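# Pull the cap off a marker on a desk

## Task

Take the cap off the marker so the two are separated, with both the marker and the cap left resting on the desk. Finish with both grippers open and the arms moved away from them; nothing may stay in place only because the robot holds it. The robot must not topple or be left leaning, or the task fails.

## Robot and tools

Robot: a wheeled cart (differential drive, no sideways motion) carrying a pan/tilt head camera and two five-joint arms, left_arm and right_arm, each with a gripper and a wrist camera (left_wrist_camera, right_wrist_camera). The cart is 0.53 m wide and spans x = -0.35 to 0.07 m. Each arm's pan axis is vertical at x = -0.060, y = +0.155 (left) or -0.155 m (right); the shoulder sits 0.03 m out from it, 0.89 m high. Link lengths: upper arm 0.116, forearm 0.135, hand 0.162 m. A fixed-jaw tip reaches about 0.44 m from its pan axis at most and cannot go below about 0.55 m above the floor.

Frames: the base frame has its origin on the floor between the drive wheels, x forward, y left, z up. left_hand and right_hand in the results are the fixed-jaw tip positions in this frame; a held object sits next to the tip on the moving-jaw side. Hand axes: z runs out along the fingers, y points from moving jaw to fixed jaw. The odometry frame is the base frame as it was when the scene began; base_odometry only integrates wheel rotation, so wheel slip appears as motion. Heading is in -3.142..3.142, left positive.

execute_actions: argument actions is a list holding zero or one action. An action may contain base, joints, or both; they start at the same moment and may finish at different times. base holds exactly one key: translate_m, a relative drive in metres from the current spot (positive forward, -1.4 to 1.4), or rotate_rad, a relative in-place turn in radians (positive = counter-clockwise seen from above, -3.2 to 3.2). The base offset is measured from the base position in the latest reported state. joints is a map of joint name to an absolute target in radians; ranges (with the tolerance counted as reached): head_pan_rad -3.2..3.2 (±0.02, 0 ahead, + left); head_tilt_rad -0.76..1.45 (±0.02, 0 level, + down); for each arm (prefix left_arm_ or right_arm_): shoulder_pan_rad -1.919..1.919 (±0.02), shoulder_lift_rad -1.745..1.745 (±0.1), elbow_flex_rad -1.69..1.58 (±0.07), wrist_flex_rad -1.658..1.658 (±0.03), wrist_roll_rad -2.743..2.841 (±0.02), gripper_rad 0..1.919 (±0.03). Any unknown key or out-of-range number rejects the whole call. A joint not named keeps its previous target and may still be pushing. One action runs at most 15 s. Top speeds: base 0.20 m/s and 0.8 rad/s turning; arm joints 1.3 to 2.0 rad/s; head 1.5; jaws 2.0. cameras: a list from head_camera, left_wrist_camera, right_wrist_camera, all; missing, null or ["all"] gives every camera, [] gives none. An empty actions list only reports state and images.

wait: seconds from 0 to 10; nothing new is commanded. zoom_image: camera plus region [x0, y0, x1, y1] in pixels of that camera's most recent full image, origin top-left, at most 504 x 504. read_manual: only licence texts. finished_scene: scene number; irreversible, call only when the goal holds stably.

Results: a pictures line lists the order of the images. base_status and joint_status describe how each commanded motion ended: done (for the base, wheels turned the full amount even if slipping); off_target (stopped short, maybe still pushing: a load, an obstacle, or a tripped motor); time_out (target dropped, holds in place); not_followed or a line "joint command not followed" with a cause (a self-collision check refused that arm's targets, though a gripper target still runs; refused targets may be retried on later actions until replaced). contact_stop never appears. on_its_own lists motion you did not command. If a stop occurs, any further motion calls in the same reply are skipped. The simulation keeps running while you compose a reply, holding the last command.

Joint conventions. Pan: at 0 the left arm points left and the right arm right; positive rotates clockwise from above; straight ahead is +1.571 (left) and -1.571 (right). Bend: all of lift, elbow, wrist at 0 puts the upper arm nearly upright (0.24 rad outward) with forearm and fingers level; positive bends downward; the sum of the three is the fingers' angle below horizontal (1.571 = pointing down, which requires the forearm no more than 0.08 rad above level). Roll: -1.522 closes the jaws across the arm plane with fixed jaw on the left looking outward; 1.619 puts it on the right; 0.049 closes in the plane, fixed jaw below (level fingers) or toward the pan axis (fingers down). Jaw gap by gripper angle: 0 -> 0.003 m, 0.3 -> 0.026, 0.6 -> 0.049, 1 -> 0.076, 1.919 -> 0.106. The hand body protrudes about 0.08 m above level fingers when the fixed jaw is on the left, below when on the right, so use the left-side roll over furniture.

Stowed pose: shoulder_pan -1.75 (left) / 1.75 (right), shoulder_lift 0.05, elbow_flex 1.35, wrist_flex -1.55, wrist_roll -1.52. Stow in two steps (wrist joints first, then the rest) to avoid snagging the cart; leaving stow, do not move the wrists first. A turn in place with stowed arms needs 0.44 m of free radius; turning or reversing right beside a desk can hook the cart's rear and tip the robot.

Cautions. Loaded joints sag below target; compensate the next target by the observed sag. Reported hand positions can be off by a few centimetres. A joint stuck over about 0.30 rad from target for about 2 s trips, dropping to 20 % torque; reset by waiting until it settles, then commanding 0.2 rad beyond the reading on the side away from the failed target (or 0.04 rad past a range end; a jaw uses the end). Payload: about 0.4 kg per hand at full reach, 0.7 kg within 0.28 m, about 1 kg with both hands close in. Gripping: command an angle below the contact angle, up to 0.2 rad below for full squeeze; lower adds nothing and may trip the jaw. A holding jaw reports off_target. Long holds heat shoulder_lift motors: MOTOR HOT from 55 °C, OVER-TEMPERATURE FAULT at 70 °C stops that arm (keys show limit_stop_at_motor_heat; resend them). Pulling, especially on things ahead, can tip the robot. Never let the arms or hands collide or press on each other hard. Avoid drops, slips, slams and forceful pushes.

Each tool is called after "Call:" as name(argument=value, ...), one argument or row to a line, values as JSON.

## Session

Call:
execute_actions(
  actions=[
    {"joints":{"head_tilt_rad":0.6}},
  ],
  cameras=["head_camera"],
)

Scene clock: 1.20 s.
base_odometry: x=+0.000 y=+0.000 heading=+0.000 (m, m, rad; odometry frame)
base_status: not commanded
joint_positions: head_pan_rad=-0.032 head_tilt_rad=+0.594 left_arm_shoulder_pan_rad=-1.776 left_arm_shoulder_lift_rad=+0.039 left_arm_elbow_flex_rad=+1.361 left_arm_wrist_flex_rad=-1.584 left_arm_wrist_roll_rad=-1.528 left_arm_gripper_rad=+1.920 right_arm_shoulder_pan_rad=+1.763 right_arm_shoulder_lift_rad=+0.091 right_arm_elbow_flex_rad=+1.381 right_arm_wrist_flex_rad=-1.457 right_arm_wrist_roll_rad=-1.530 right_arm_gripper_rad=+1.920
joint_status: all done
left_hand: x=-0.3018 y=+0.0967 z=+0.9025 quat_wxyz=(-0.081, -0.636, -0.064, +0.765) (m; base frame)
right_hand: x=-0.3044 y=-0.1154 z=+0.8673 quat_wxyz=(-0.064, +0.709, -0.071, -0.699) (m; base frame)
pictures: head_camera
Images, in order (width x height): head_camera 644x476.

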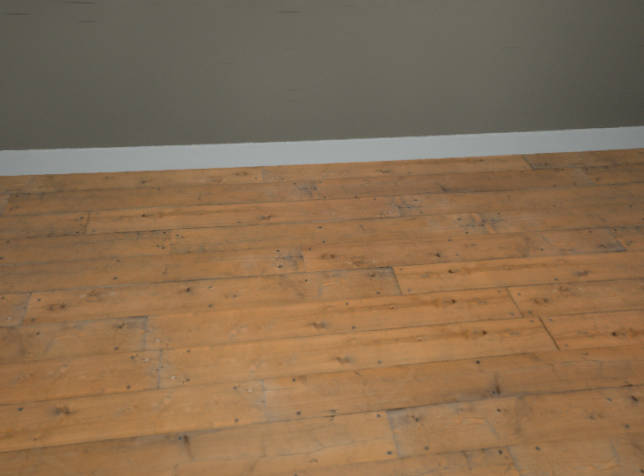

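Call:
execute_actions(
  actions=[
    {"joints":{"head_tilt_rad":0.4,"head_pan_rad":1.5}},
  ],
  cameras=["head_camera"],
)

Call:
execute_actions(
  actions=[
    {"joints":{"head_pan_rad":3.1}},
  ],
  cameras=["head_camera"],
)

Call:
execute_actions(
  actions=[
    {"joints":{"head_pan_rad":-1.5}},
  ],
  cameras=["head_camera"],
)

Scene clock: 7.07 s.
base_odometry: x=+0.000 y=+0.000 heading=+0.000 (m, m, rad; odometry frame)
base_status: not commanded
joint_positions: head_pan_rad=+1.490 head_tilt_rad=+0.413 left_arm_shoulder_pan_rad=-1.776 left_arm_shoulder_lift_rad=+0.039 left_arm_elbow_flex_rad=+1.361 left_arm_wrist_flex_rad=-1.584 left_arm_wrist_roll_rad=-1.528 left_arm_gripper_rad=+1.920 right_arm_shoulder_pan_rad=+1.763 right_arm_shoulder_lift_rad=+0.091 right_arm_elbow_flex_rad=+1.381 right_arm_wrist_flex_rad=-1.457 right_arm_wrist_roll_rad=-1.530 right_arm_gripper_rad=+1.920
joint_status: all done
left_hand: x=-0.3018 y=+0.0967 z=+0.9025 quat_wxyz=(-0.081, -0.636, -0.064, +0.765) (m; base frame)
right_hand: x=-0.3044 y=-0.1154 z=+0.8673 quat_wxyz=(-0.064, +0.709, -0.071, -0.699) (m; base frame)
pictures: head_camera
Images, in order (width x height): head_camera 644x476.

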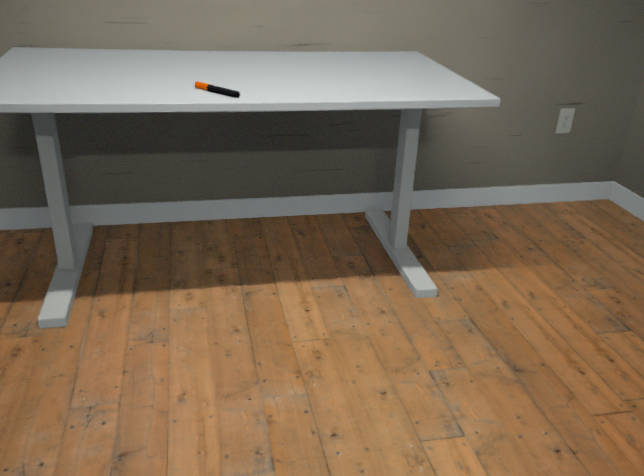

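Scene clock: 8.93 s.
base_odometry: x=+0.000 y=+0.000 heading=+0.000 (m, m, rad; odometry frame)
base_status: not commanded
joint_positions: head_pan_rad=+3.090 head_tilt_rad=+0.413 left_arm_shoulder_pan_rad=-1.776 left_arm_shoulder_lift_rad=+0.039 left_arm_elbow_flex_rad=+1.361 left_arm_wrist_flex_rad=-1.584 left_arm_wrist_roll_rad=-1.528 left_arm_gripper_rad=+1.920 right_arm_shoulder_pan_rad=+1.763 right_arm_shoulder_lift_rad=+0.091 right_arm_elbow_flex_rad=+1.381 right_arm_wrist_flex_rad=-1.457 right_arm_wrist_roll_rad=-1.530 right_arm_gripper_rad=+1.920
joint_status: all done
left_hand: x=-0.3018 y=+0.0967 z=+0.9025 quat_wxyz=(-0.081, -0.636, -0.064, +0.765) (m; base frame)
right_hand: x=-0.3044 y=-0.1154 z=+0.8673 quat_wxyz=(-0.064, +0.709, -0.071, -0.699) (m; base frame)
pictures: head_camera
Images, in order (width x height): head_camera 644x476.

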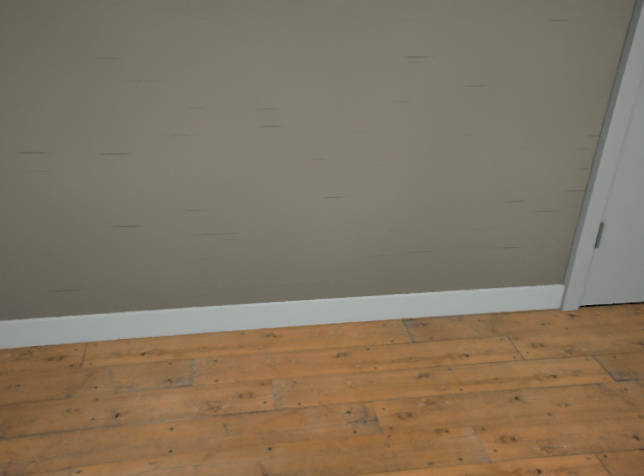

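Scene clock: 12.80 s.
base_odometry: x=+0.000 y=+0.000 heading=+0.000 (m, m, rad; odometry frame)
base_status: not commanded
joint_positions: head_pan_rad=-1.490 head_tilt_rad=+0.413 left_arm_shoulder_pan_rad=-1.776 left_arm_shoulder_lift_rad=+0.039 left_arm_elbow_flex_rad=+1.361 left_arm_wrist_flex_rad=-1.584 left_arm_wrist_roll_rad=-1.528 left_arm_gripper_rad=+1.920 right_arm_shoulder_pan_rad=+1.763 right_arm_shoulder_lift_rad=+0.091 right_arm_elbow_flex_rad=+1.381 right_arm_wrist_flex_rad=-1.457 right_arm_wrist_roll_rad=-1.530 right_arm_gripper_rad=+1.920
joint_status: all done
left_hand: x=-0.3018 y=+0.0967 z=+0.9025 quat_wxyz=(-0.081, -0.636, -0.064, +0.765) (m; base frame)
right_hand: x=-0.3044 y=-0.1154 z=+0.8673 quat_wxyz=(-0.064, +0.709, -0.071, -0.699) (m; base frame)
pictures: head_camera
Images, in order (width x height): head_camera 644x476.

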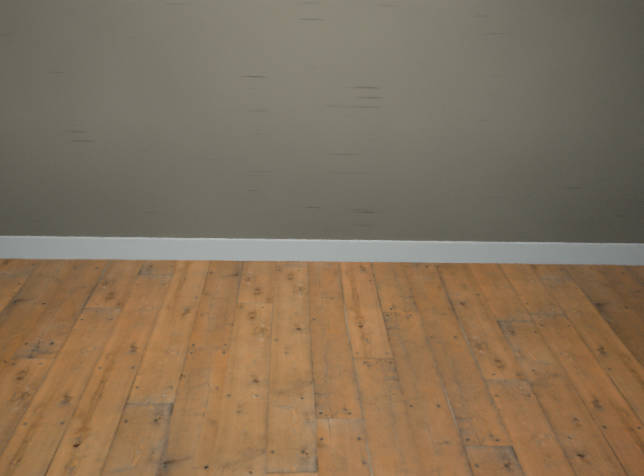

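Call:
execute_actions(
  actions=[
    {"base":{"rotate_rad":1.7},"joints":{"head_pan_rad":0}},
  ],
  cameras=[],
)

Call:
execute_actions(
  actions=[
    {"base":{"translate_m":0.7},"joints":{"head_tilt_rad":0.6}},
  ],
  cameras=["head_camera"],
)

Scene clock: 20.40 s.
base_odometry: x=-0.001 y=+0.000 heading=+1.699 (m, m, rad; odometry frame)
base_status: done
joint_positions: head_pan_rad=-0.010 head_tilt_rad=+0.413 left_arm_shoulder_pan_rad=-1.776 left_arm_shoulder_lift_rad=+0.039 left_arm_elbow_flex_rad=+1.361 left_arm_wrist_flex_rad=-1.584 left_arm_wrist_roll_rad=-1.528 left_arm_gripper_rad=+1.920 right_arm_shoulder_pan_rad=+1.763 right_arm_shoulder_lift_rad=+0.091 right_arm_elbow_flex_rad=+1.381 right_arm_wrist_flex_rad=-1.457 right_arm_wrist_roll_rad=-1.530 right_arm_gripper_rad=+1.920
joint_status: all done
left_hand: x=-0.3018 y=+0.0967 z=+0.9025 quat_wxyz=(-0.081, -0.636, -0.064, +0.765) (m; base frame)
right_hand: x=-0.3044 y=-0.1154 z=+0.8673 quat_wxyz=(-0.064, +0.709, -0.071, -0.699) (m; base frame)
pictures: none
No camera images: the call's "cameras" was empty. Leave "cameras" out to get every camera's image.

Scene clock: 24.73 s.
base_odometry: x=-0.093 y=+0.694 heading=+1.701 (m, m, rad; odometry frame)
base_status: done
joint_positions: head_pan_rad=-0.010 head_tilt_rad=+0.594 left_arm_shoulder_pan_rad=-1.776 left_arm_shoulder_lift_rad=+0.039 left_arm_elbow_flex_rad=+1.361 left_arm_wrist_flex_rad=-1.584 left_arm_wrist_roll_rad=-1.528 left_arm_gripper_rad=+1.920 right_arm_shoulder_pan_rad=+1.763 right_arm_shoulder_lift_rad=+0.091 right_arm_elbow_flex_rad=+1.381 right_arm_wrist_flex_rad=-1.457 right_arm_wrist_roll_rad=-1.530 right_arm_gripper_rad=+1.920
joint_status: all done
left_hand: x=-0.3018 y=+0.0967 z=+0.9025 quat_wxyz=(-0.081, -0.636, -0.064, +0.765) (m; base frame)
right_hand: x=-0.3044 y=-0.1154 z=+0.8673 quat_wxyz=(-0.064, +0.709, -0.071, -0.699) (m; base frame)
pictures: head_camera
Images, in order (width x height): head_camera 644x476.

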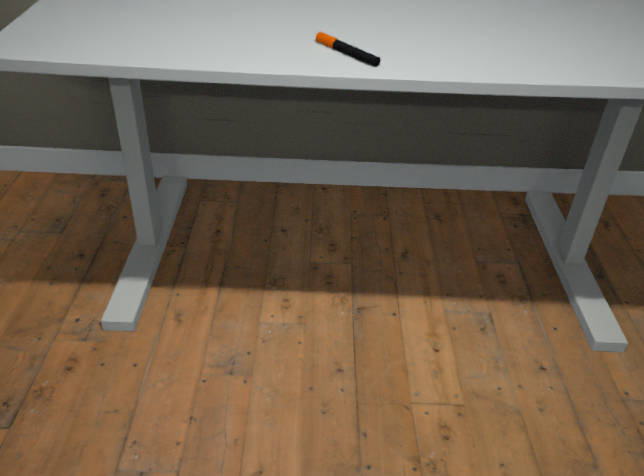

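Call:
execute_actions(
  actions=[
    {"base":{"translate_m":0.4},"joints":{"head_tilt_rad":0.8,"left_arm_shoulder_pan_rad":1.3,"left_arm_shoulder_lift_rad":0.2,"left_arm_elbow_flex_rad":-0.3,"right_arm_shoulder_pan_rad":-1.3,"right_arm_shoulder_lift_rad":0.2,"right_arm_elbow_flex_rad":-0.3}},
  ],
  cameras=["head_camera"],
)

Scene clock: 35.30 s.
base_odometry: x=-0.144 y=+1.091 heading=+1.701 (m, m, rad; odometry frame)
base_status: done
joint_positions: head_pan_rad=-0.010 head_tilt_rad=+0.795 left_arm_shoulder_pan_rad=+1.289 left_arm_shoulder_lift_rad=+0.212 left_arm_elbow_flex_rad=-0.268 left_arm_wrist_flex_rad=-1.584 left_arm_wrist_roll_rad=-1.528 left_arm_gripper_rad=+1.920 right_arm_shoulder_pan_rad=-1.288 right_arm_shoulder_lift_rad=+0.211 right_arm_elbow_flex_rad=-0.269 right_arm_wrist_flex_rad=-1.457 right_arm_wrist_roll_rad=-1.530 right_arm_gripper_rad=+1.920
joint_status: all done
left_hand: x=+0.1348 y=+0.2195 z=+1.1710 quat_wxyz=(+0.989, +0.005, -0.034, +0.144) (m; base frame)
right_hand: x=+0.1579 y=-0.2102 z=+1.1716 quat_wxyz=(+0.990, +0.004, +0.027, -0.137) (m; base frame)
pictures: head_camera
Images, in order (width x height): head_camera 644x476.

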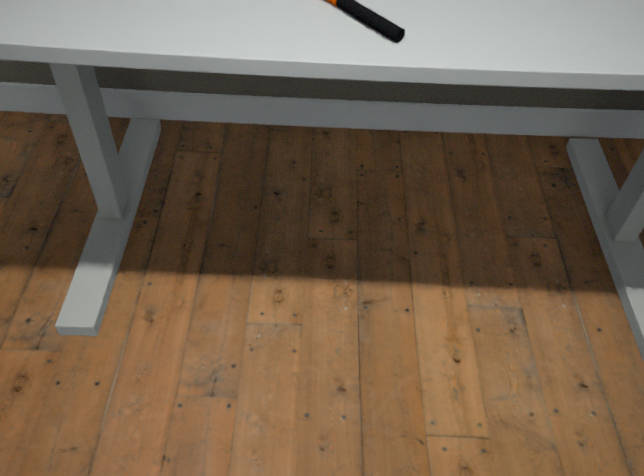

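Call:
execute_actions(
  actions=[
    {"base":{"translate_m":0.5},"joints":{"head_tilt_rad":0.95,"left_arm_wrist_flex_rad":1.4,"left_arm_wrist_roll_rad":0.05,"right_arm_wrist_flex_rad":1.4,"right_arm_wrist_roll_rad":0.05,"left_arm_gripper_rad":0.8,"right_arm_gripper_rad":0.8}},
  ],
  cameras=["head_camera"],
)

Scene clock: 42.30 s.
base_odometry: x=-0.209 y=+1.587 heading=+1.700 (m, m, rad; odometry frame)
base_status: done
joint_positions: head_pan_rad=-0.010 head_tilt_rad=+0.945 left_arm_shoulder_pan_rad=+1.290 left_arm_shoulder_lift_rad=+0.217 left_arm_elbow_flex_rad=-0.268 left_arm_wrist_flex_rad=+1.395 left_arm_wrist_roll_rad=+0.040 left_arm_gripper_rad=+0.812 right_arm_shoulder_pan_rad=-1.290 right_arm_shoulder_lift_rad=+0.215 right_arm_elbow_flex_rad=-0.269 right_arm_wrist_flex_rad=+1.396 right_arm_wrist_roll_rad=+0.042 right_arm_gripper_rad=+0.811
joint_status: all done
left_hand: x=+0.1753 y=+0.2225 z=+0.8517 quat_wxyz=(+0.091, -0.791, +0.601, -0.068) (m; base frame)
right_hand: x=+0.1753 y=-0.2232 z=+0.8523 quat_wxyz=(+0.069, -0.595, +0.796, -0.091) (m; base frame)
pictures: head_camera
Images, in order (width x height): head_camera 644x476.

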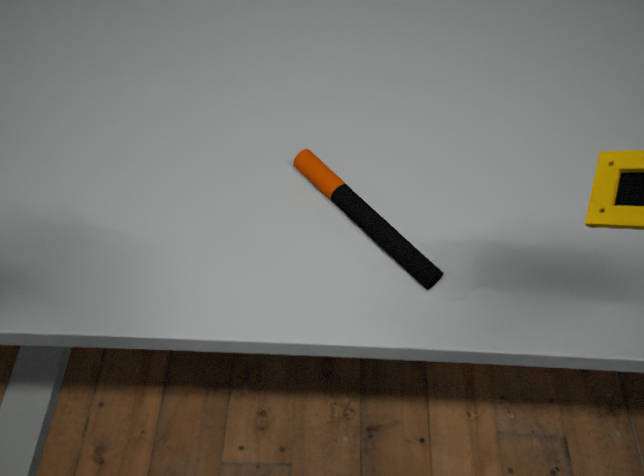

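Call:
execute_actions(
  actions=[
    {"base":{"translate_m":0.07},"joints":{"head_tilt_rad":1.05,"right_arm_shoulder_pan_rad":-1.88,"right_arm_shoulder_lift_rad":0.65,"right_arm_elbow_flex_rad":-0.65,"right_arm_wrist_flex_rad":1.5,"right_arm_wrist_roll_rad":1.2}},
  ],
)

Scene clock: 57.23 s.
base_odometry: x=-0.218 y=+1.656 heading=+1.700 (m, m, rad; odometry frame)
base_status: done
joint_positions: head_pan_rad=-0.010 head_tilt_rad=+1.045 left_arm_shoulder_pan_rad=+1.290 left_arm_shoulder_lift_rad=+0.217 left_arm_elbow_flex_rad=-0.268 left_arm_wrist_flex_rad=+1.395 left_arm_wrist_roll_rad=+0.040 left_arm_gripper_rad=+0.812 right_arm_shoulder_pan_rad=-1.868 right_arm_shoulder_lift_rad=+0.668 right_arm_elbow_flex_rad=-0.618 right_arm_wrist_flex_rad=+1.495 right_arm_wrist_roll_rad=+1.192 right_arm_gripper_rad=+0.811
joint_status: all done
left_hand: x=+0.1753 y=+0.2225 z=+0.8517 quat_wxyz=(+0.091, -0.791, +0.601, -0.068) (m; base frame)
right_hand: x=+0.1889 y=-0.0865 z=+0.8029 quat_wxyz=(+0.004, -0.998, +0.065, -0.012) (m; base frame)
pictures: head_camera, left_wrist_camera, right_wrist_camera
Images, in order (width x height): head_camera 644x476, left_wrist_camera 644x476, right_wrist_camera 644x476.

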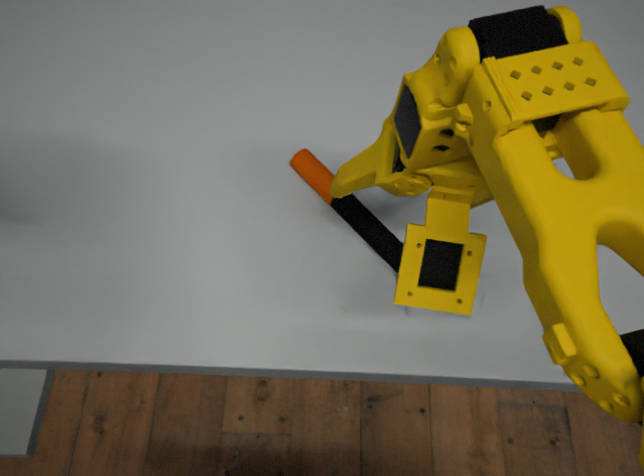

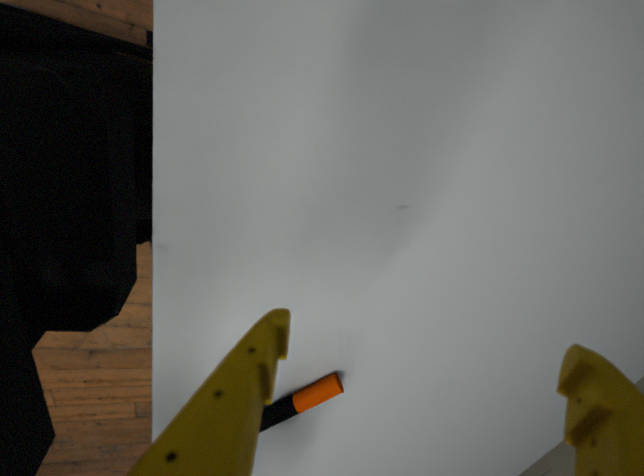

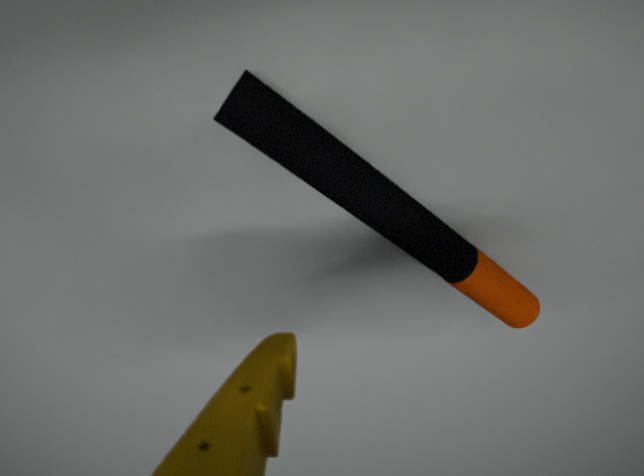

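Call:
execute_actions(
  actions=[
    {"joints":{"right_arm_wrist_roll_rad":2.04}},
  ],
  cameras=["head_camera","right_wrist_camera"],
)

Scene clock: 61.70 s.
base_odometry: x=-0.218 y=+1.656 heading=+1.700 (m, m, rad; odometry frame)
base_status: not commanded
joint_positions: head_pan_rad=-0.010 head_tilt_rad=+1.045 left_arm_shoulder_pan_rad=+1.290 left_arm_shoulder_lift_rad=+0.217 left_arm_elbow_flex_rad=-0.268 left_arm_wrist_flex_rad=+1.395 left_arm_wrist_roll_rad=+0.040 left_arm_gripper_rad=+0.812 right_arm_shoulder_pan_rad=-1.868 right_arm_shoulder_lift_rad=+0.668 right_arm_elbow_flex_rad=-0.618 right_arm_wrist_flex_rad=+1.495 right_arm_wrist_roll_rad=+2.031 right_arm_gripper_rad=+0.811
joint_status: all done
left_hand: x=+0.1753 y=+0.2225 z=+0.8517 quat_wxyz=(+0.091, -0.791, +0.601, -0.068) (m; base frame)
right_hand: x=+0.1950 y=-0.0845 z=+0.8031 quat_wxyz=(-0.001, -0.938, -0.347, -0.013) (m; base frame)
pictures: head_camera, right_wrist_camera
Images, in order (width x height): head_camera 644x476, right_wrist_camera 644x476.

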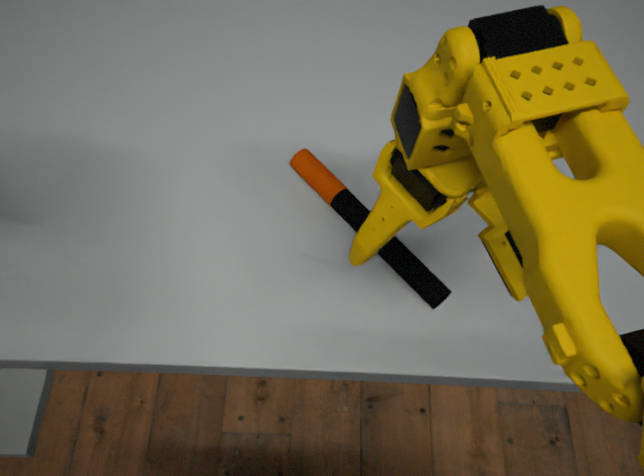

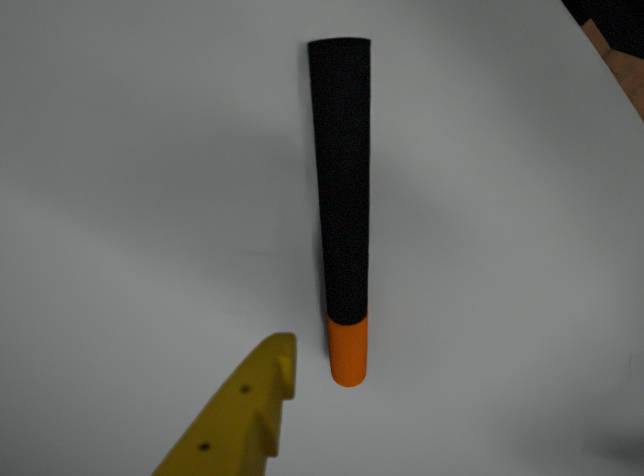

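Call:
execute_actions(
  actions=[
    {"joints":{"right_arm_shoulder_lift_rad":0.75,"right_arm_elbow_flex_rad":-0.5,"right_arm_wrist_flex_rad":1.27}},
  ],
  cameras=["head_camera","right_wrist_camera"],
)

Scene clock: 65.13 s.
base_odometry: x=-0.218 y=+1.656 heading=+1.700 (m, m, rad; odometry frame)
base_status: not commanded
joint_positions: head_pan_rad=-0.010 head_tilt_rad=+1.045 left_arm_shoulder_pan_rad=+1.290 left_arm_shoulder_lift_rad=+0.217 left_arm_elbow_flex_rad=-0.268 left_arm_wrist_flex_rad=+1.395 left_arm_wrist_roll_rad=+0.040 left_arm_gripper_rad=+0.812 right_arm_shoulder_pan_rad=-1.868 right_arm_shoulder_lift_rad=+0.771 right_arm_elbow_flex_rad=-0.496 right_arm_wrist_flex_rad=+1.276 right_arm_wrist_roll_rad=+2.031 right_arm_gripper_rad=+0.811
joint_status: all done
left_hand: x=+0.1753 y=+0.2225 z=+0.8517 quat_wxyz=(+0.091, -0.791, +0.601, -0.068) (m; base frame)
right_hand: x=+0.1973 y=-0.0838 z=+0.7633 quat_wxyz=(-0.001, -0.938, -0.347, -0.010) (m; base frame)
pictures: head_camera, right_wrist_camera
Images, in order (width x height): head_camera 644x476, right_wrist_camera 644x476.

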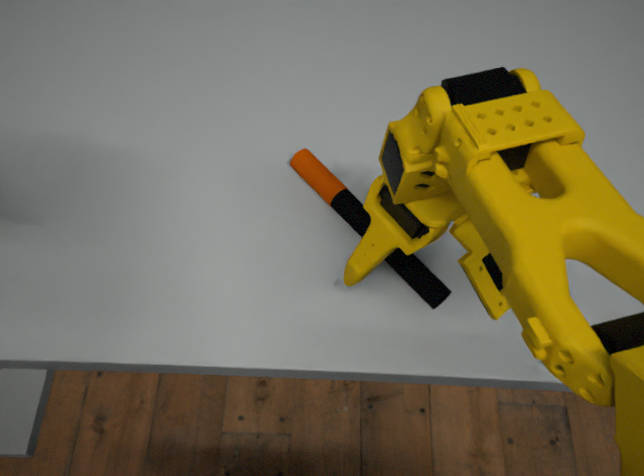

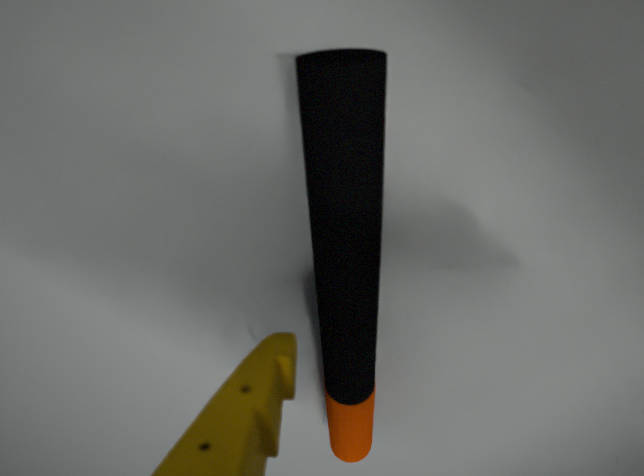

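Still above; lower more.

Call:
execute_actions(
  actions=[
    {"joints":{"right_arm_shoulder_lift_rad":0.82,"right_arm_elbow_flex_rad":-0.4,"right_arm_wrist_flex_rad":1.1}},
  ],
  cameras=["head_camera","right_wrist_camera"],
)

Scene clock: 68.43 s.
base_odometry: x=-0.218 y=+1.656 heading=+1.700 (m, m, rad; odometry frame)
base_status: not commanded
joint_positions: head_pan_rad=-0.010 head_tilt_rad=+1.045 left_arm_shoulder_pan_rad=+1.290 left_arm_shoulder_lift_rad=+0.217 left_arm_elbow_flex_rad=-0.268 left_arm_wrist_flex_rad=+1.395 left_arm_wrist_roll_rad=+0.040 left_arm_gripper_rad=+0.812 right_arm_shoulder_pan_rad=-1.868 right_arm_shoulder_lift_rad=+0.840 right_arm_elbow_flex_rad=-0.395 right_arm_wrist_flex_rad=+1.106 right_arm_wrist_roll_rad=+2.031 right_arm_gripper_rad=+0.811
joint_status: all done
left_hand: x=+0.1753 y=+0.2225 z=+0.8517 quat_wxyz=(+0.091, -0.791, +0.601, -0.068) (m; base frame)
right_hand: x=+0.1942 y=-0.0847 z=+0.7346 quat_wxyz=(-0.001, -0.938, -0.347, -0.010) (m; base frame)
pictures: head_camera, right_wrist_camera
Images, in order (width x height): head_camera 644x476, right_wrist_camera 644x476.

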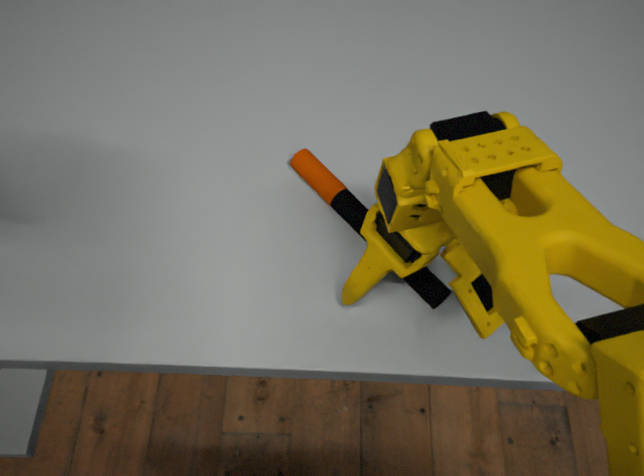

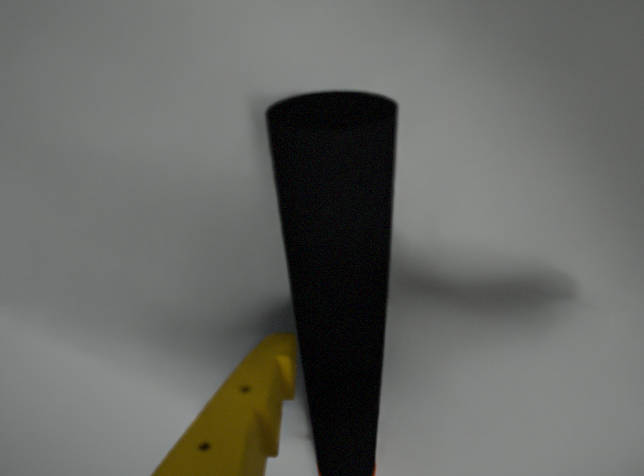

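Call:
execute_actions(
  actions=[
    {"joints":{"right_arm_gripper_rad":0.05}},
  ],
  cameras=[],
)

Call:
execute_actions(
  actions=[
    {"joints":{"right_arm_shoulder_lift_rad":0.9,"right_arm_elbow_flex_rad":-0.75,"right_arm_wrist_flex_rad":1.2,"right_arm_wrist_roll_rad":2.82}},
  ],
  cameras=["head_camera","right_wrist_camera"],
)

Scene clock: 74.03 s.
base_odometry: x=-0.218 y=+1.656 heading=+1.700 (m, m, rad; odometry frame)
base_status: not commanded
joint_positions: head_pan_rad=-0.010 head_tilt_rad=+1.045 left_arm_shoulder_pan_rad=+1.290 left_arm_shoulder_lift_rad=+0.217 left_arm_elbow_flex_rad=-0.268 left_arm_wrist_flex_rad=+1.395 left_arm_wrist_roll_rad=+0.040 left_arm_gripper_rad=+0.812 right_arm_shoulder_pan_rad=-1.868 right_arm_shoulder_lift_rad=+0.840 right_arm_elbow_flex_rad=-0.395 right_arm_wrist_flex_rad=+1.106 right_arm_wrist_roll_rad=+2.031 right_arm_gripper_rad=+0.064
joint_status: all done
left_hand: x=+0.1753 y=+0.2225 z=+0.8517 quat_wxyz=(+0.091, -0.791, +0.601, -0.068) (m; base frame)
right_hand: x=+0.1942 y=-0.0847 z=+0.7346 quat_wxyz=(-0.001, -0.938, -0.347, -0.010) (m; base frame)
pictures: none
No camera images: the call's "cameras" was empty. Leave "cameras" out to get every camera's image.

Scene clock: 75.40 s.
base_odometry: x=-0.218 y=+1.656 heading=+1.700 (m, m, rad; odometry frame)
base_status: not commanded
joint_positions: head_pan_rad=-0.010 head_tilt_rad=+1.045 left_arm_shoulder_pan_rad=+1.290 left_arm_shoulder_lift_rad=+0.217 left_arm_elbow_flex_rad=-0.268 left_arm_wrist_flex_rad=+1.395 left_arm_wrist_roll_rad=+0.040 left_arm_gripper_rad=+0.812 right_arm_shoulder_pan_rad=-1.870 right_arm_shoulder_lift_rad=+0.922 right_arm_elbow_flex_rad=-0.716 right_arm_wrist_flex_rad=+1.195 right_arm_wrist_roll_rad=+2.812 right_arm_gripper_rad=+0.061
joint_status: all done
left_hand: x=+0.1753 y=+0.2225 z=+0.8517 quat_wxyz=(+0.091, -0.791, +0.601, -0.068) (m; base frame)
right_hand: x=+0.2318 y=-0.0680 z=+0.7601 quat_wxyz=(-0.037, -0.732, -0.676, -0.076) (m; base frame)
pictures: head_camera, right_wrist_camera
Images, in order (width x height): head_camera 644x476, right_wrist_camera 644x476.

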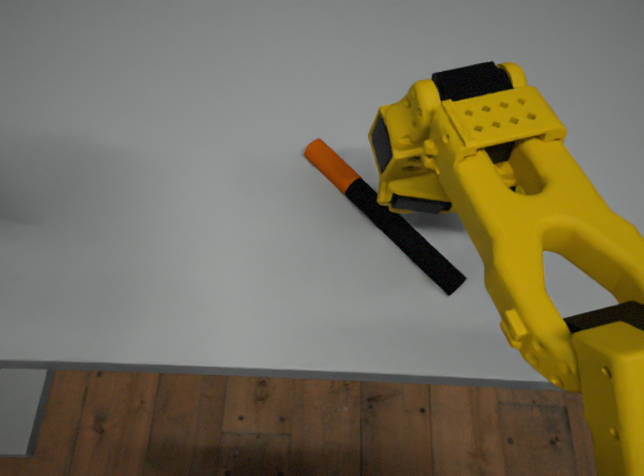

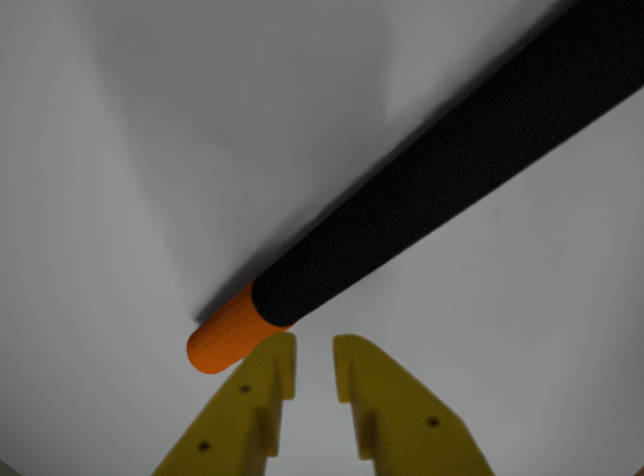

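Call:
execute_actions(
  actions=[
    {"joints":{"right_arm_gripper_rad":0.7,"right_arm_shoulder_pan_rad":-1.81,"right_arm_shoulder_lift_rad":0.8,"right_arm_elbow_flex_rad":-0.45,"right_arm_wrist_flex_rad":1.15,"right_arm_wrist_roll_rad":2.1}},
  ],
  cameras=["right_wrist_camera"],
)

Call:
execute_actions(
  actions=[
    {"joints":{"right_arm_shoulder_lift_rad":0.88,"right_arm_elbow_flex_rad":-0.36,"right_arm_wrist_flex_rad":0.98}},
  ],
  cameras=["head_camera","right_wrist_camera"],
)

Scene clock: 81.40 s.
base_odometry: x=-0.218 y=+1.656 heading=+1.700 (m, m, rad; odometry frame)
base_status: not commanded
joint_positions: head_pan_rad=-0.010 head_tilt_rad=+1.045 left_arm_shoulder_pan_rad=+1.290 left_arm_shoulder_lift_rad=+0.217 left_arm_elbow_flex_rad=-0.268 left_arm_wrist_flex_rad=+1.395 left_arm_wrist_roll_rad=+0.040 left_arm_gripper_rad=+0.812 right_arm_shoulder_pan_rad=-1.821 right_arm_shoulder_lift_rad=+0.863 right_arm_elbow_flex_rad=-0.447 right_arm_wrist_flex_rad=+1.156 right_arm_wrist_roll_rad=+2.108 right_arm_gripper_rad=+0.689
joint_status: all done
left_hand: x=+0.1753 y=+0.2225 z=+0.8517 quat_wxyz=(+0.091, -0.791, +0.601, -0.068) (m; base frame)
right_hand: x=+0.1970 y=-0.0967 z=+0.7357 quat_wxyz=(+0.000, -0.933, -0.361, +0.000) (m; base frame)
pictures: right_wrist_camera
Images, in order (width x height): right_wrist_camera 644x476.

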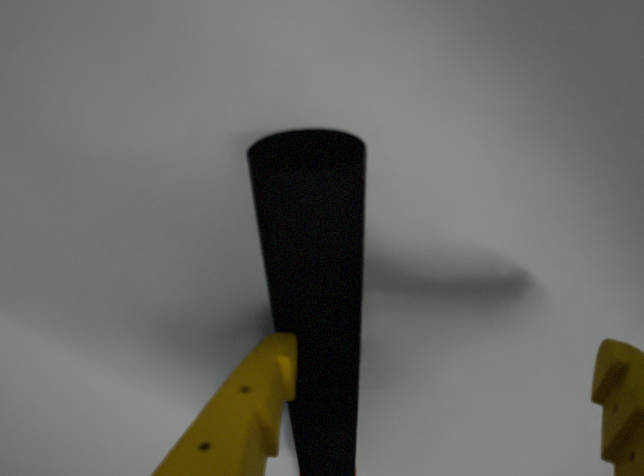

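Scene clock: 82.23 s.
base_odometry: x=-0.218 y=+1.656 heading=+1.700 (m, m, rad; odometry frame)
base_status: not commanded
joint_positions: head_pan_rad=-0.010 head_tilt_rad=+1.045 left_arm_shoulder_pan_rad=+1.290 left_arm_shoulder_lift_rad=+0.217 left_arm_elbow_flex_rad=-0.268 left_arm_wrist_flex_rad=+1.395 left_arm_wrist_roll_rad=+0.040 left_arm_gripper_rad=+0.812 right_arm_shoulder_pan_rad=-1.818 right_arm_shoulder_lift_rad=+0.896 right_arm_elbow_flex_rad=-0.357 right_arm_wrist_flex_rad=+0.988 right_arm_wrist_roll_rad=+2.108 right_arm_gripper_rad=+0.689
joint_status: all done
left_hand: x=+0.1753 y=+0.2225 z=+0.8517 quat_wxyz=(+0.091, -0.791, +0.601, -0.068) (m; base frame)
right_hand: x=+0.1988 y=-0.0970 z=+0.7174 quat_wxyz=(-0.003, -0.933, -0.359, -0.022) (m; base frame)
pictures: head_camera, right_wrist_camera
Images, in order (width x height): head_camera 644x476, right_wrist_camera 644x476.

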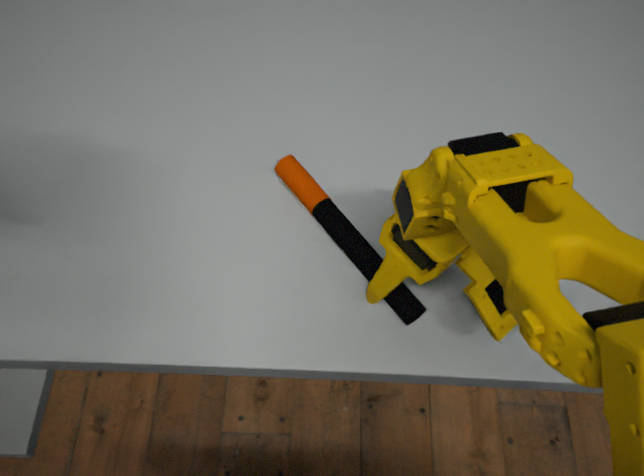

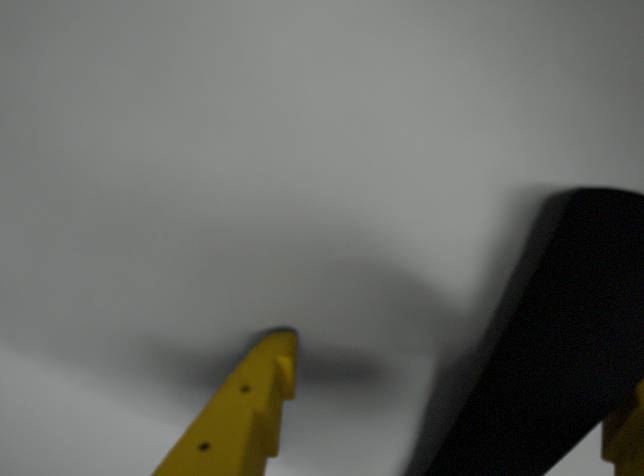

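Rolled within the jaws. Close.

Call:
execute_actions(
  actions=[
    {"joints":{"right_arm_gripper_rad":0.05}},
  ],
  cameras=[],
)

Call:
execute_actions(
  actions=[
    {"joints":{"right_arm_shoulder_lift_rad":0.95,"right_arm_elbow_flex_rad":-0.75,"right_arm_wrist_flex_rad":1.15,"right_arm_wrist_roll_rad":2.84}},
  ],
  cameras=["head_camera","right_wrist_camera"],
)

Scene clock: 86.67 s.
base_odometry: x=-0.218 y=+1.656 heading=+1.700 (m, m, rad; odometry frame)
base_status: not commanded
joint_positions: head_pan_rad=-0.010 head_tilt_rad=+1.045 left_arm_shoulder_pan_rad=+1.290 left_arm_shoulder_lift_rad=+0.217 left_arm_elbow_flex_rad=-0.268 left_arm_wrist_flex_rad=+1.395 left_arm_wrist_roll_rad=+0.040 left_arm_gripper_rad=+0.812 right_arm_shoulder_pan_rad=-1.818 right_arm_shoulder_lift_rad=+0.890 right_arm_elbow_flex_rad=-0.357 right_arm_wrist_flex_rad=+0.986 right_arm_wrist_roll_rad=+2.108 right_arm_gripper_rad=+0.207
joint_status: right_arm_gripper_rad off_target (ended at +0.207, target +0.050)
left_hand: x=+0.1753 y=+0.2225 z=+0.8517 quat_wxyz=(+0.091, -0.791, +0.601, -0.068) (m; base frame)
right_hand: x=+0.2001 y=-0.0967 z=+0.7188 quat_wxyz=(-0.003, -0.933, -0.359, -0.025) (m; base frame)
pictures: none
No camera images: the call's "cameras" was empty. Leave "cameras" out to get every camera's image.

Scene clock: 88.00 s.
base_odometry: x=-0.218 y=+1.656 heading=+1.700 (m, m, rad; odometry frame)
base_status: not commanded
joint_positions: head_pan_rad=-0.010 head_tilt_rad=+1.045 left_arm_shoulder_pan_rad=+1.290 left_arm_shoulder_lift_rad=+0.217 left_arm_elbow_flex_rad=-0.268 left_arm_wrist_flex_rad=+1.395 left_arm_wrist_roll_rad=+0.040 left_arm_gripper_rad=+0.812 right_arm_shoulder_pan_rad=-1.818 right_arm_shoulder_lift_rad=+0.975 right_arm_elbow_flex_rad=-0.713 right_arm_wrist_flex_rad=+1.146 right_arm_wrist_roll_rad=+2.825 right_arm_gripper_rad=+0.207
joint_status: all done
joint sent to its limit — the command would take right_arm_wrist_roll_rad past its upper limit, so that joint was sent only as far as its limit.
left_hand: x=+0.1753 y=+0.2225 z=+0.8517 quat_wxyz=(+0.091, -0.791, +0.601, -0.068) (m; base frame)
right_hand: x=+0.2358 y=-0.0833 z=+0.7469 quat_wxyz=(-0.038, -0.745, -0.662, -0.072) (m; base frame)
pictures: head_camera, right_wrist_camera
Images, in order (width x height): head_camera 644x476, right_wrist_camera 644x476.

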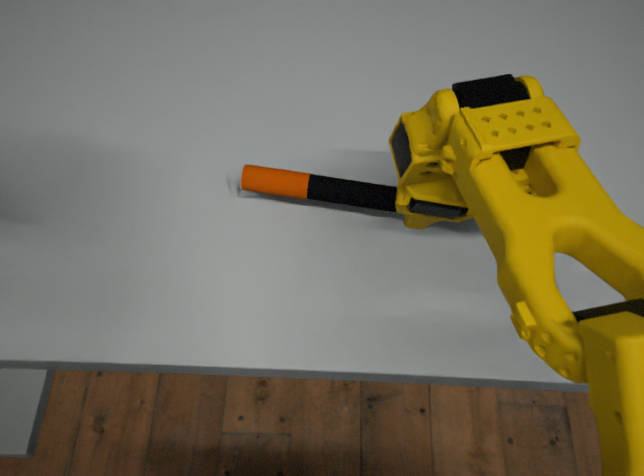

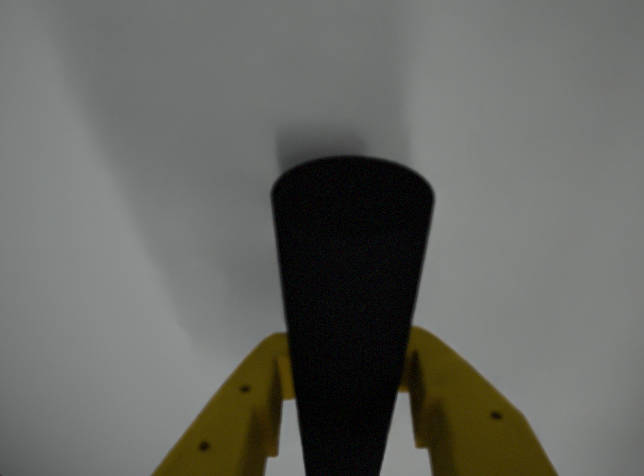

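Call:
execute_actions(
  actions=[
    {"joints":{"left_arm_shoulder_pan_rad":1.9,"left_arm_shoulder_lift_rad":0.85,"left_arm_elbow_flex_rad":-0.8,"left_arm_wrist_flex_rad":1.3,"left_arm_wrist_roll_rad":0.5}},
  ],
  cameras=["head_camera","left_wrist_camera"],
)

Scene clock: 94.87 s.
base_odometry: x=-0.218 y=+1.656 heading=+1.700 (m, m, rad; odometry frame)
base_status: not commanded
joint_positions: head_pan_rad=-0.010 head_tilt_rad=+1.045 left_arm_shoulder_pan_rad=+1.884 left_arm_shoulder_lift_rad=+0.871 left_arm_elbow_flex_rad=-0.765 left_arm_wrist_flex_rad=+1.309 left_arm_wrist_roll_rad=+0.491 left_arm_gripper_rad=+0.812 right_arm_shoulder_pan_rad=-1.818 right_arm_shoulder_lift_rad=+0.975 right_arm_elbow_flex_rad=-0.713 right_arm_wrist_flex_rad=+1.146 right_arm_wrist_roll_rad=+2.825 right_arm_gripper_rad=+0.207
joint_status: all done
joint sent to its limit — the command would take left_arm_shoulder_pan_rad past its upper limit, so that joint was sent only as far as its limit.
left_hand: x=+0.2121 y=+0.0630 z=+0.7764 quat_wxyz=(+0.031, -0.749, +0.658, -0.072) (m; base frame)
right_hand: x=+0.2358 y=-0.0833 z=+0.7469 quat_wxyz=(-0.038, -0.745, -0.662, -0.072) (m; base frame)
pictures: head_camera, left_wrist_camera
Images, in order (width x height): head_camera 644x476, left_wrist_camera 644x476.

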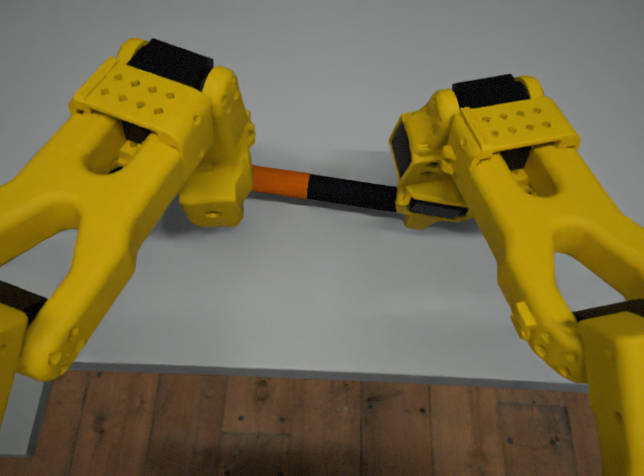

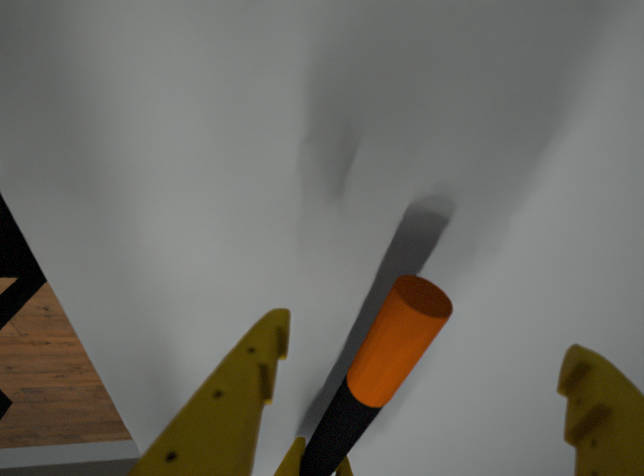

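Call:
execute_actions(
  actions=[
    {"joints":{"right_arm_shoulder_pan_rad":-1.9,"left_arm_shoulder_lift_rad":0.93,"left_arm_elbow_flex_rad":-0.7,"left_arm_wrist_flex_rad":1.15}},
  ],
  cameras=["head_camera","left_wrist_camera"],
)

Scene clock: 98.20 s.
base_odometry: x=-0.218 y=+1.656 heading=+1.700 (m, m, rad; odometry frame)
base_status: not commanded
joint_positions: head_pan_rad=-0.010 head_tilt_rad=+1.045 left_arm_shoulder_pan_rad=+1.884 left_arm_shoulder_lift_rad=+0.953 left_arm_elbow_flex_rad=-0.697 left_arm_wrist_flex_rad=+1.157 left_arm_wrist_roll_rad=+0.491 left_arm_gripper_rad=+0.812 right_arm_shoulder_pan_rad=-1.890 right_arm_shoulder_lift_rad=+0.975 right_arm_elbow_flex_rad=-0.713 right_arm_wrist_flex_rad=+1.146 right_arm_wrist_roll_rad=+2.825 right_arm_gripper_rad=+0.207
joint_status: all done
left_hand: x=+0.2133 y=+0.0626 z=+0.7476 quat_wxyz=(+0.031, -0.749, +0.658, -0.072) (m; base frame)
right_hand: x=+0.2299 y=-0.0622 z=+0.7469 quat_wxyz=(-0.035, -0.721, -0.688, -0.074) (m; base frame)
pictures: head_camera, left_wrist_camera
Images, in order (width x height): head_camera 644x476, left_wrist_camera 644x476.

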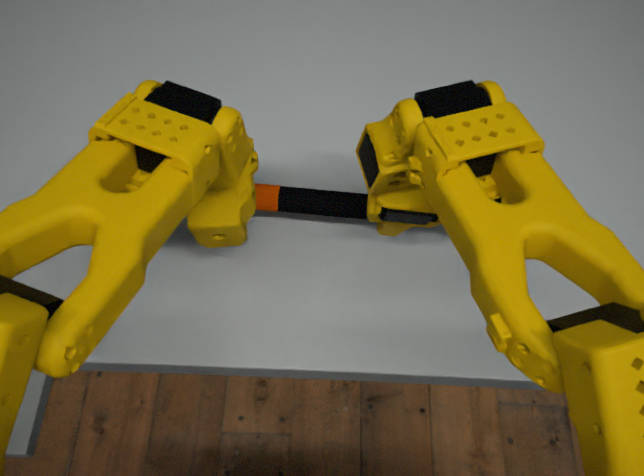

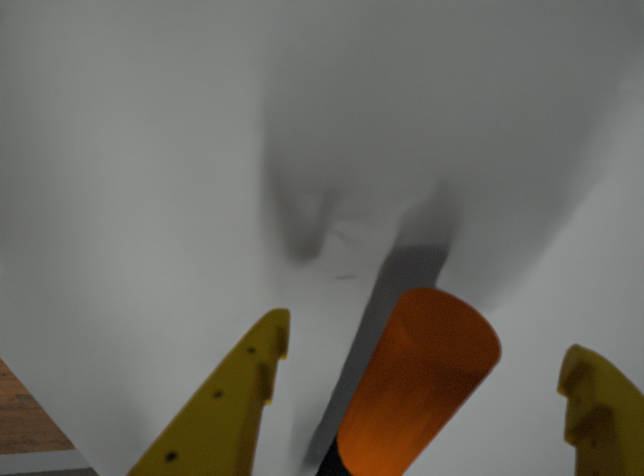

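A bit lower and outward, then close.

Call:
execute_actions(
  actions=[
    {"joints":{"left_arm_shoulder_lift_rad":0.99,"left_arm_elbow_flex_rad":-0.7,"left_arm_wrist_flex_rad":1.03}},
  ],
  cameras=[],
)

Call:
execute_actions(
  actions=[
    {"joints":{"left_arm_gripper_rad":0.05}},
  ],
  cameras=["left_wrist_camera"],
)

Call:
execute_actions(
  actions=[
    {"joints":{"left_arm_shoulder_pan_rad":1.72,"left_arm_wrist_roll_rad":0.33,"right_arm_shoulder_pan_rad":-1.8}},
  ],
  cameras=["head_camera","left_wrist_camera"],
)

Scene clock: 105.30 s.
base_odometry: x=-0.218 y=+1.656 heading=+1.700 (m, m, rad; odometry frame)
base_status: not commanded
joint_positions: head_pan_rad=-0.010 head_tilt_rad=+1.045 left_arm_shoulder_pan_rad=+1.884 left_arm_shoulder_lift_rad=+1.012 left_arm_elbow_flex_rad=-0.697 left_arm_wrist_flex_rad=+1.039 left_arm_wrist_roll_rad=+0.491 left_arm_gripper_rad=+0.812 right_arm_shoulder_pan_rad=-1.890 right_arm_shoulder_lift_rad=+0.975 right_arm_elbow_flex_rad=-0.713 right_arm_wrist_flex_rad=+1.146 right_arm_wrist_roll_rad=+2.825 right_arm_gripper_rad=+0.207
joint_status: all done
left_hand: x=+0.2227 y=+0.0595 z=+0.7350 quat_wxyz=(+0.043, -0.747, +0.656, -0.100) (m; base frame)
right_hand: x=+0.2299 y=-0.0622 z=+0.7469 quat_wxyz=(-0.035, -0.721, -0.688, -0.074) (m; base frame)
pictures: none
No camera images: the call's "cameras" was empty. Leave "cameras" out to get every camera's image.

Scene clock: 106.27 s.
base_odometry: x=-0.218 y=+1.656 heading=+1.700 (m, m, rad; odometry frame)
base_status: not commanded
joint_positions: head_pan_rad=-0.010 head_tilt_rad=+1.045 left_arm_shoulder_pan_rad=+1.884 left_arm_shoulder_lift_rad=+1.012 left_arm_elbow_flex_rad=-0.697 left_arm_wrist_flex_rad=+1.031 left_arm_wrist_roll_rad=+0.492 left_arm_gripper_rad=+0.101 right_arm_shoulder_pan_rad=-1.897 right_arm_shoulder_lift_rad=+0.988 right_arm_elbow_flex_rad=-0.713 right_arm_wrist_flex_rad=+1.153 right_arm_wrist_roll_rad=+2.832 right_arm_gripper_rad=+0.207
joint_status: left_arm_gripper_rad off_target (ended at +0.101, target +0.050)
left_hand: x=+0.2238 y=+0.0592 z=+0.7352 quat_wxyz=(+0.044, -0.747, +0.655, -0.103) (m; base frame)
right_hand: x=+0.2261 y=-0.0610 z=+0.7429 quat_wxyz=(-0.030, -0.716, -0.694, -0.064) (m; base frame)
pictures: left_wrist_camera
Images, in order (width x height): left_wrist_camera 644x476.

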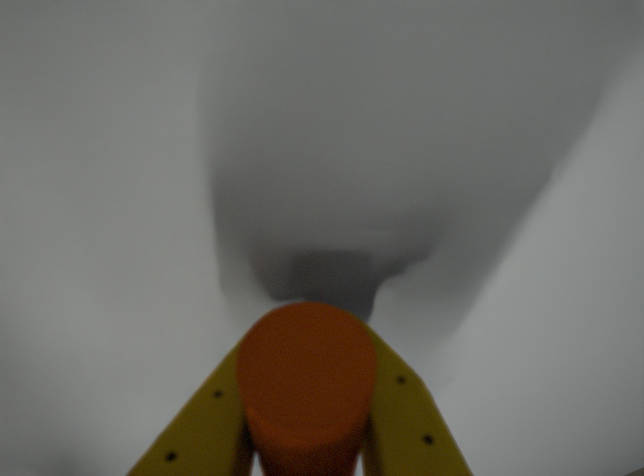

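Scene clock: 107.13 s.
base_odometry: x=-0.218 y=+1.656 heading=+1.700 (m, m, rad; odometry frame)
base_status: not commanded
joint_positions: head_pan_rad=-0.010 head_tilt_rad=+1.045 left_arm_shoulder_pan_rad=+1.730 left_arm_shoulder_lift_rad=+1.012 left_arm_elbow_flex_rad=-0.697 left_arm_wrist_flex_rad=+1.031 left_arm_wrist_roll_rad=+0.340 left_arm_gripper_rad=+0.101 right_arm_shoulder_pan_rad=-1.812 right_arm_shoulder_lift_rad=+0.988 right_arm_elbow_flex_rad=-0.714 right_arm_wrist_flex_rad=+1.153 right_arm_wrist_roll_rad=+2.832 right_arm_gripper_rad=+0.207
joint_status: all done
left_hand: x=+0.2349 y=+0.1048 z=+0.7351 quat_wxyz=(+0.060, -0.747, +0.655, -0.095) (m; base frame)
right_hand: x=+0.2334 y=-0.0858 z=+0.7432 quat_wxyz=(-0.033, -0.745, -0.663, -0.063) (m; base frame)
pictures: head_camera, left_wrist_camera
Images, in order (width x height): head_camera 644x476, left_wrist_camera 644x476.

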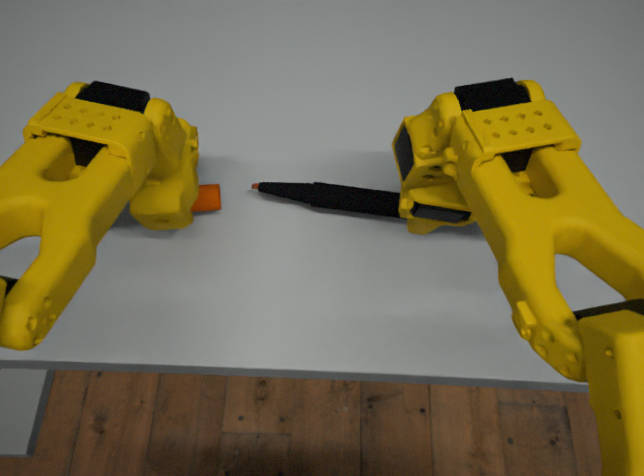

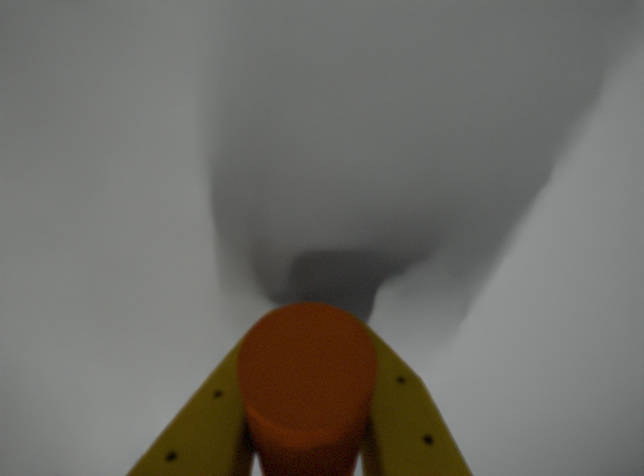

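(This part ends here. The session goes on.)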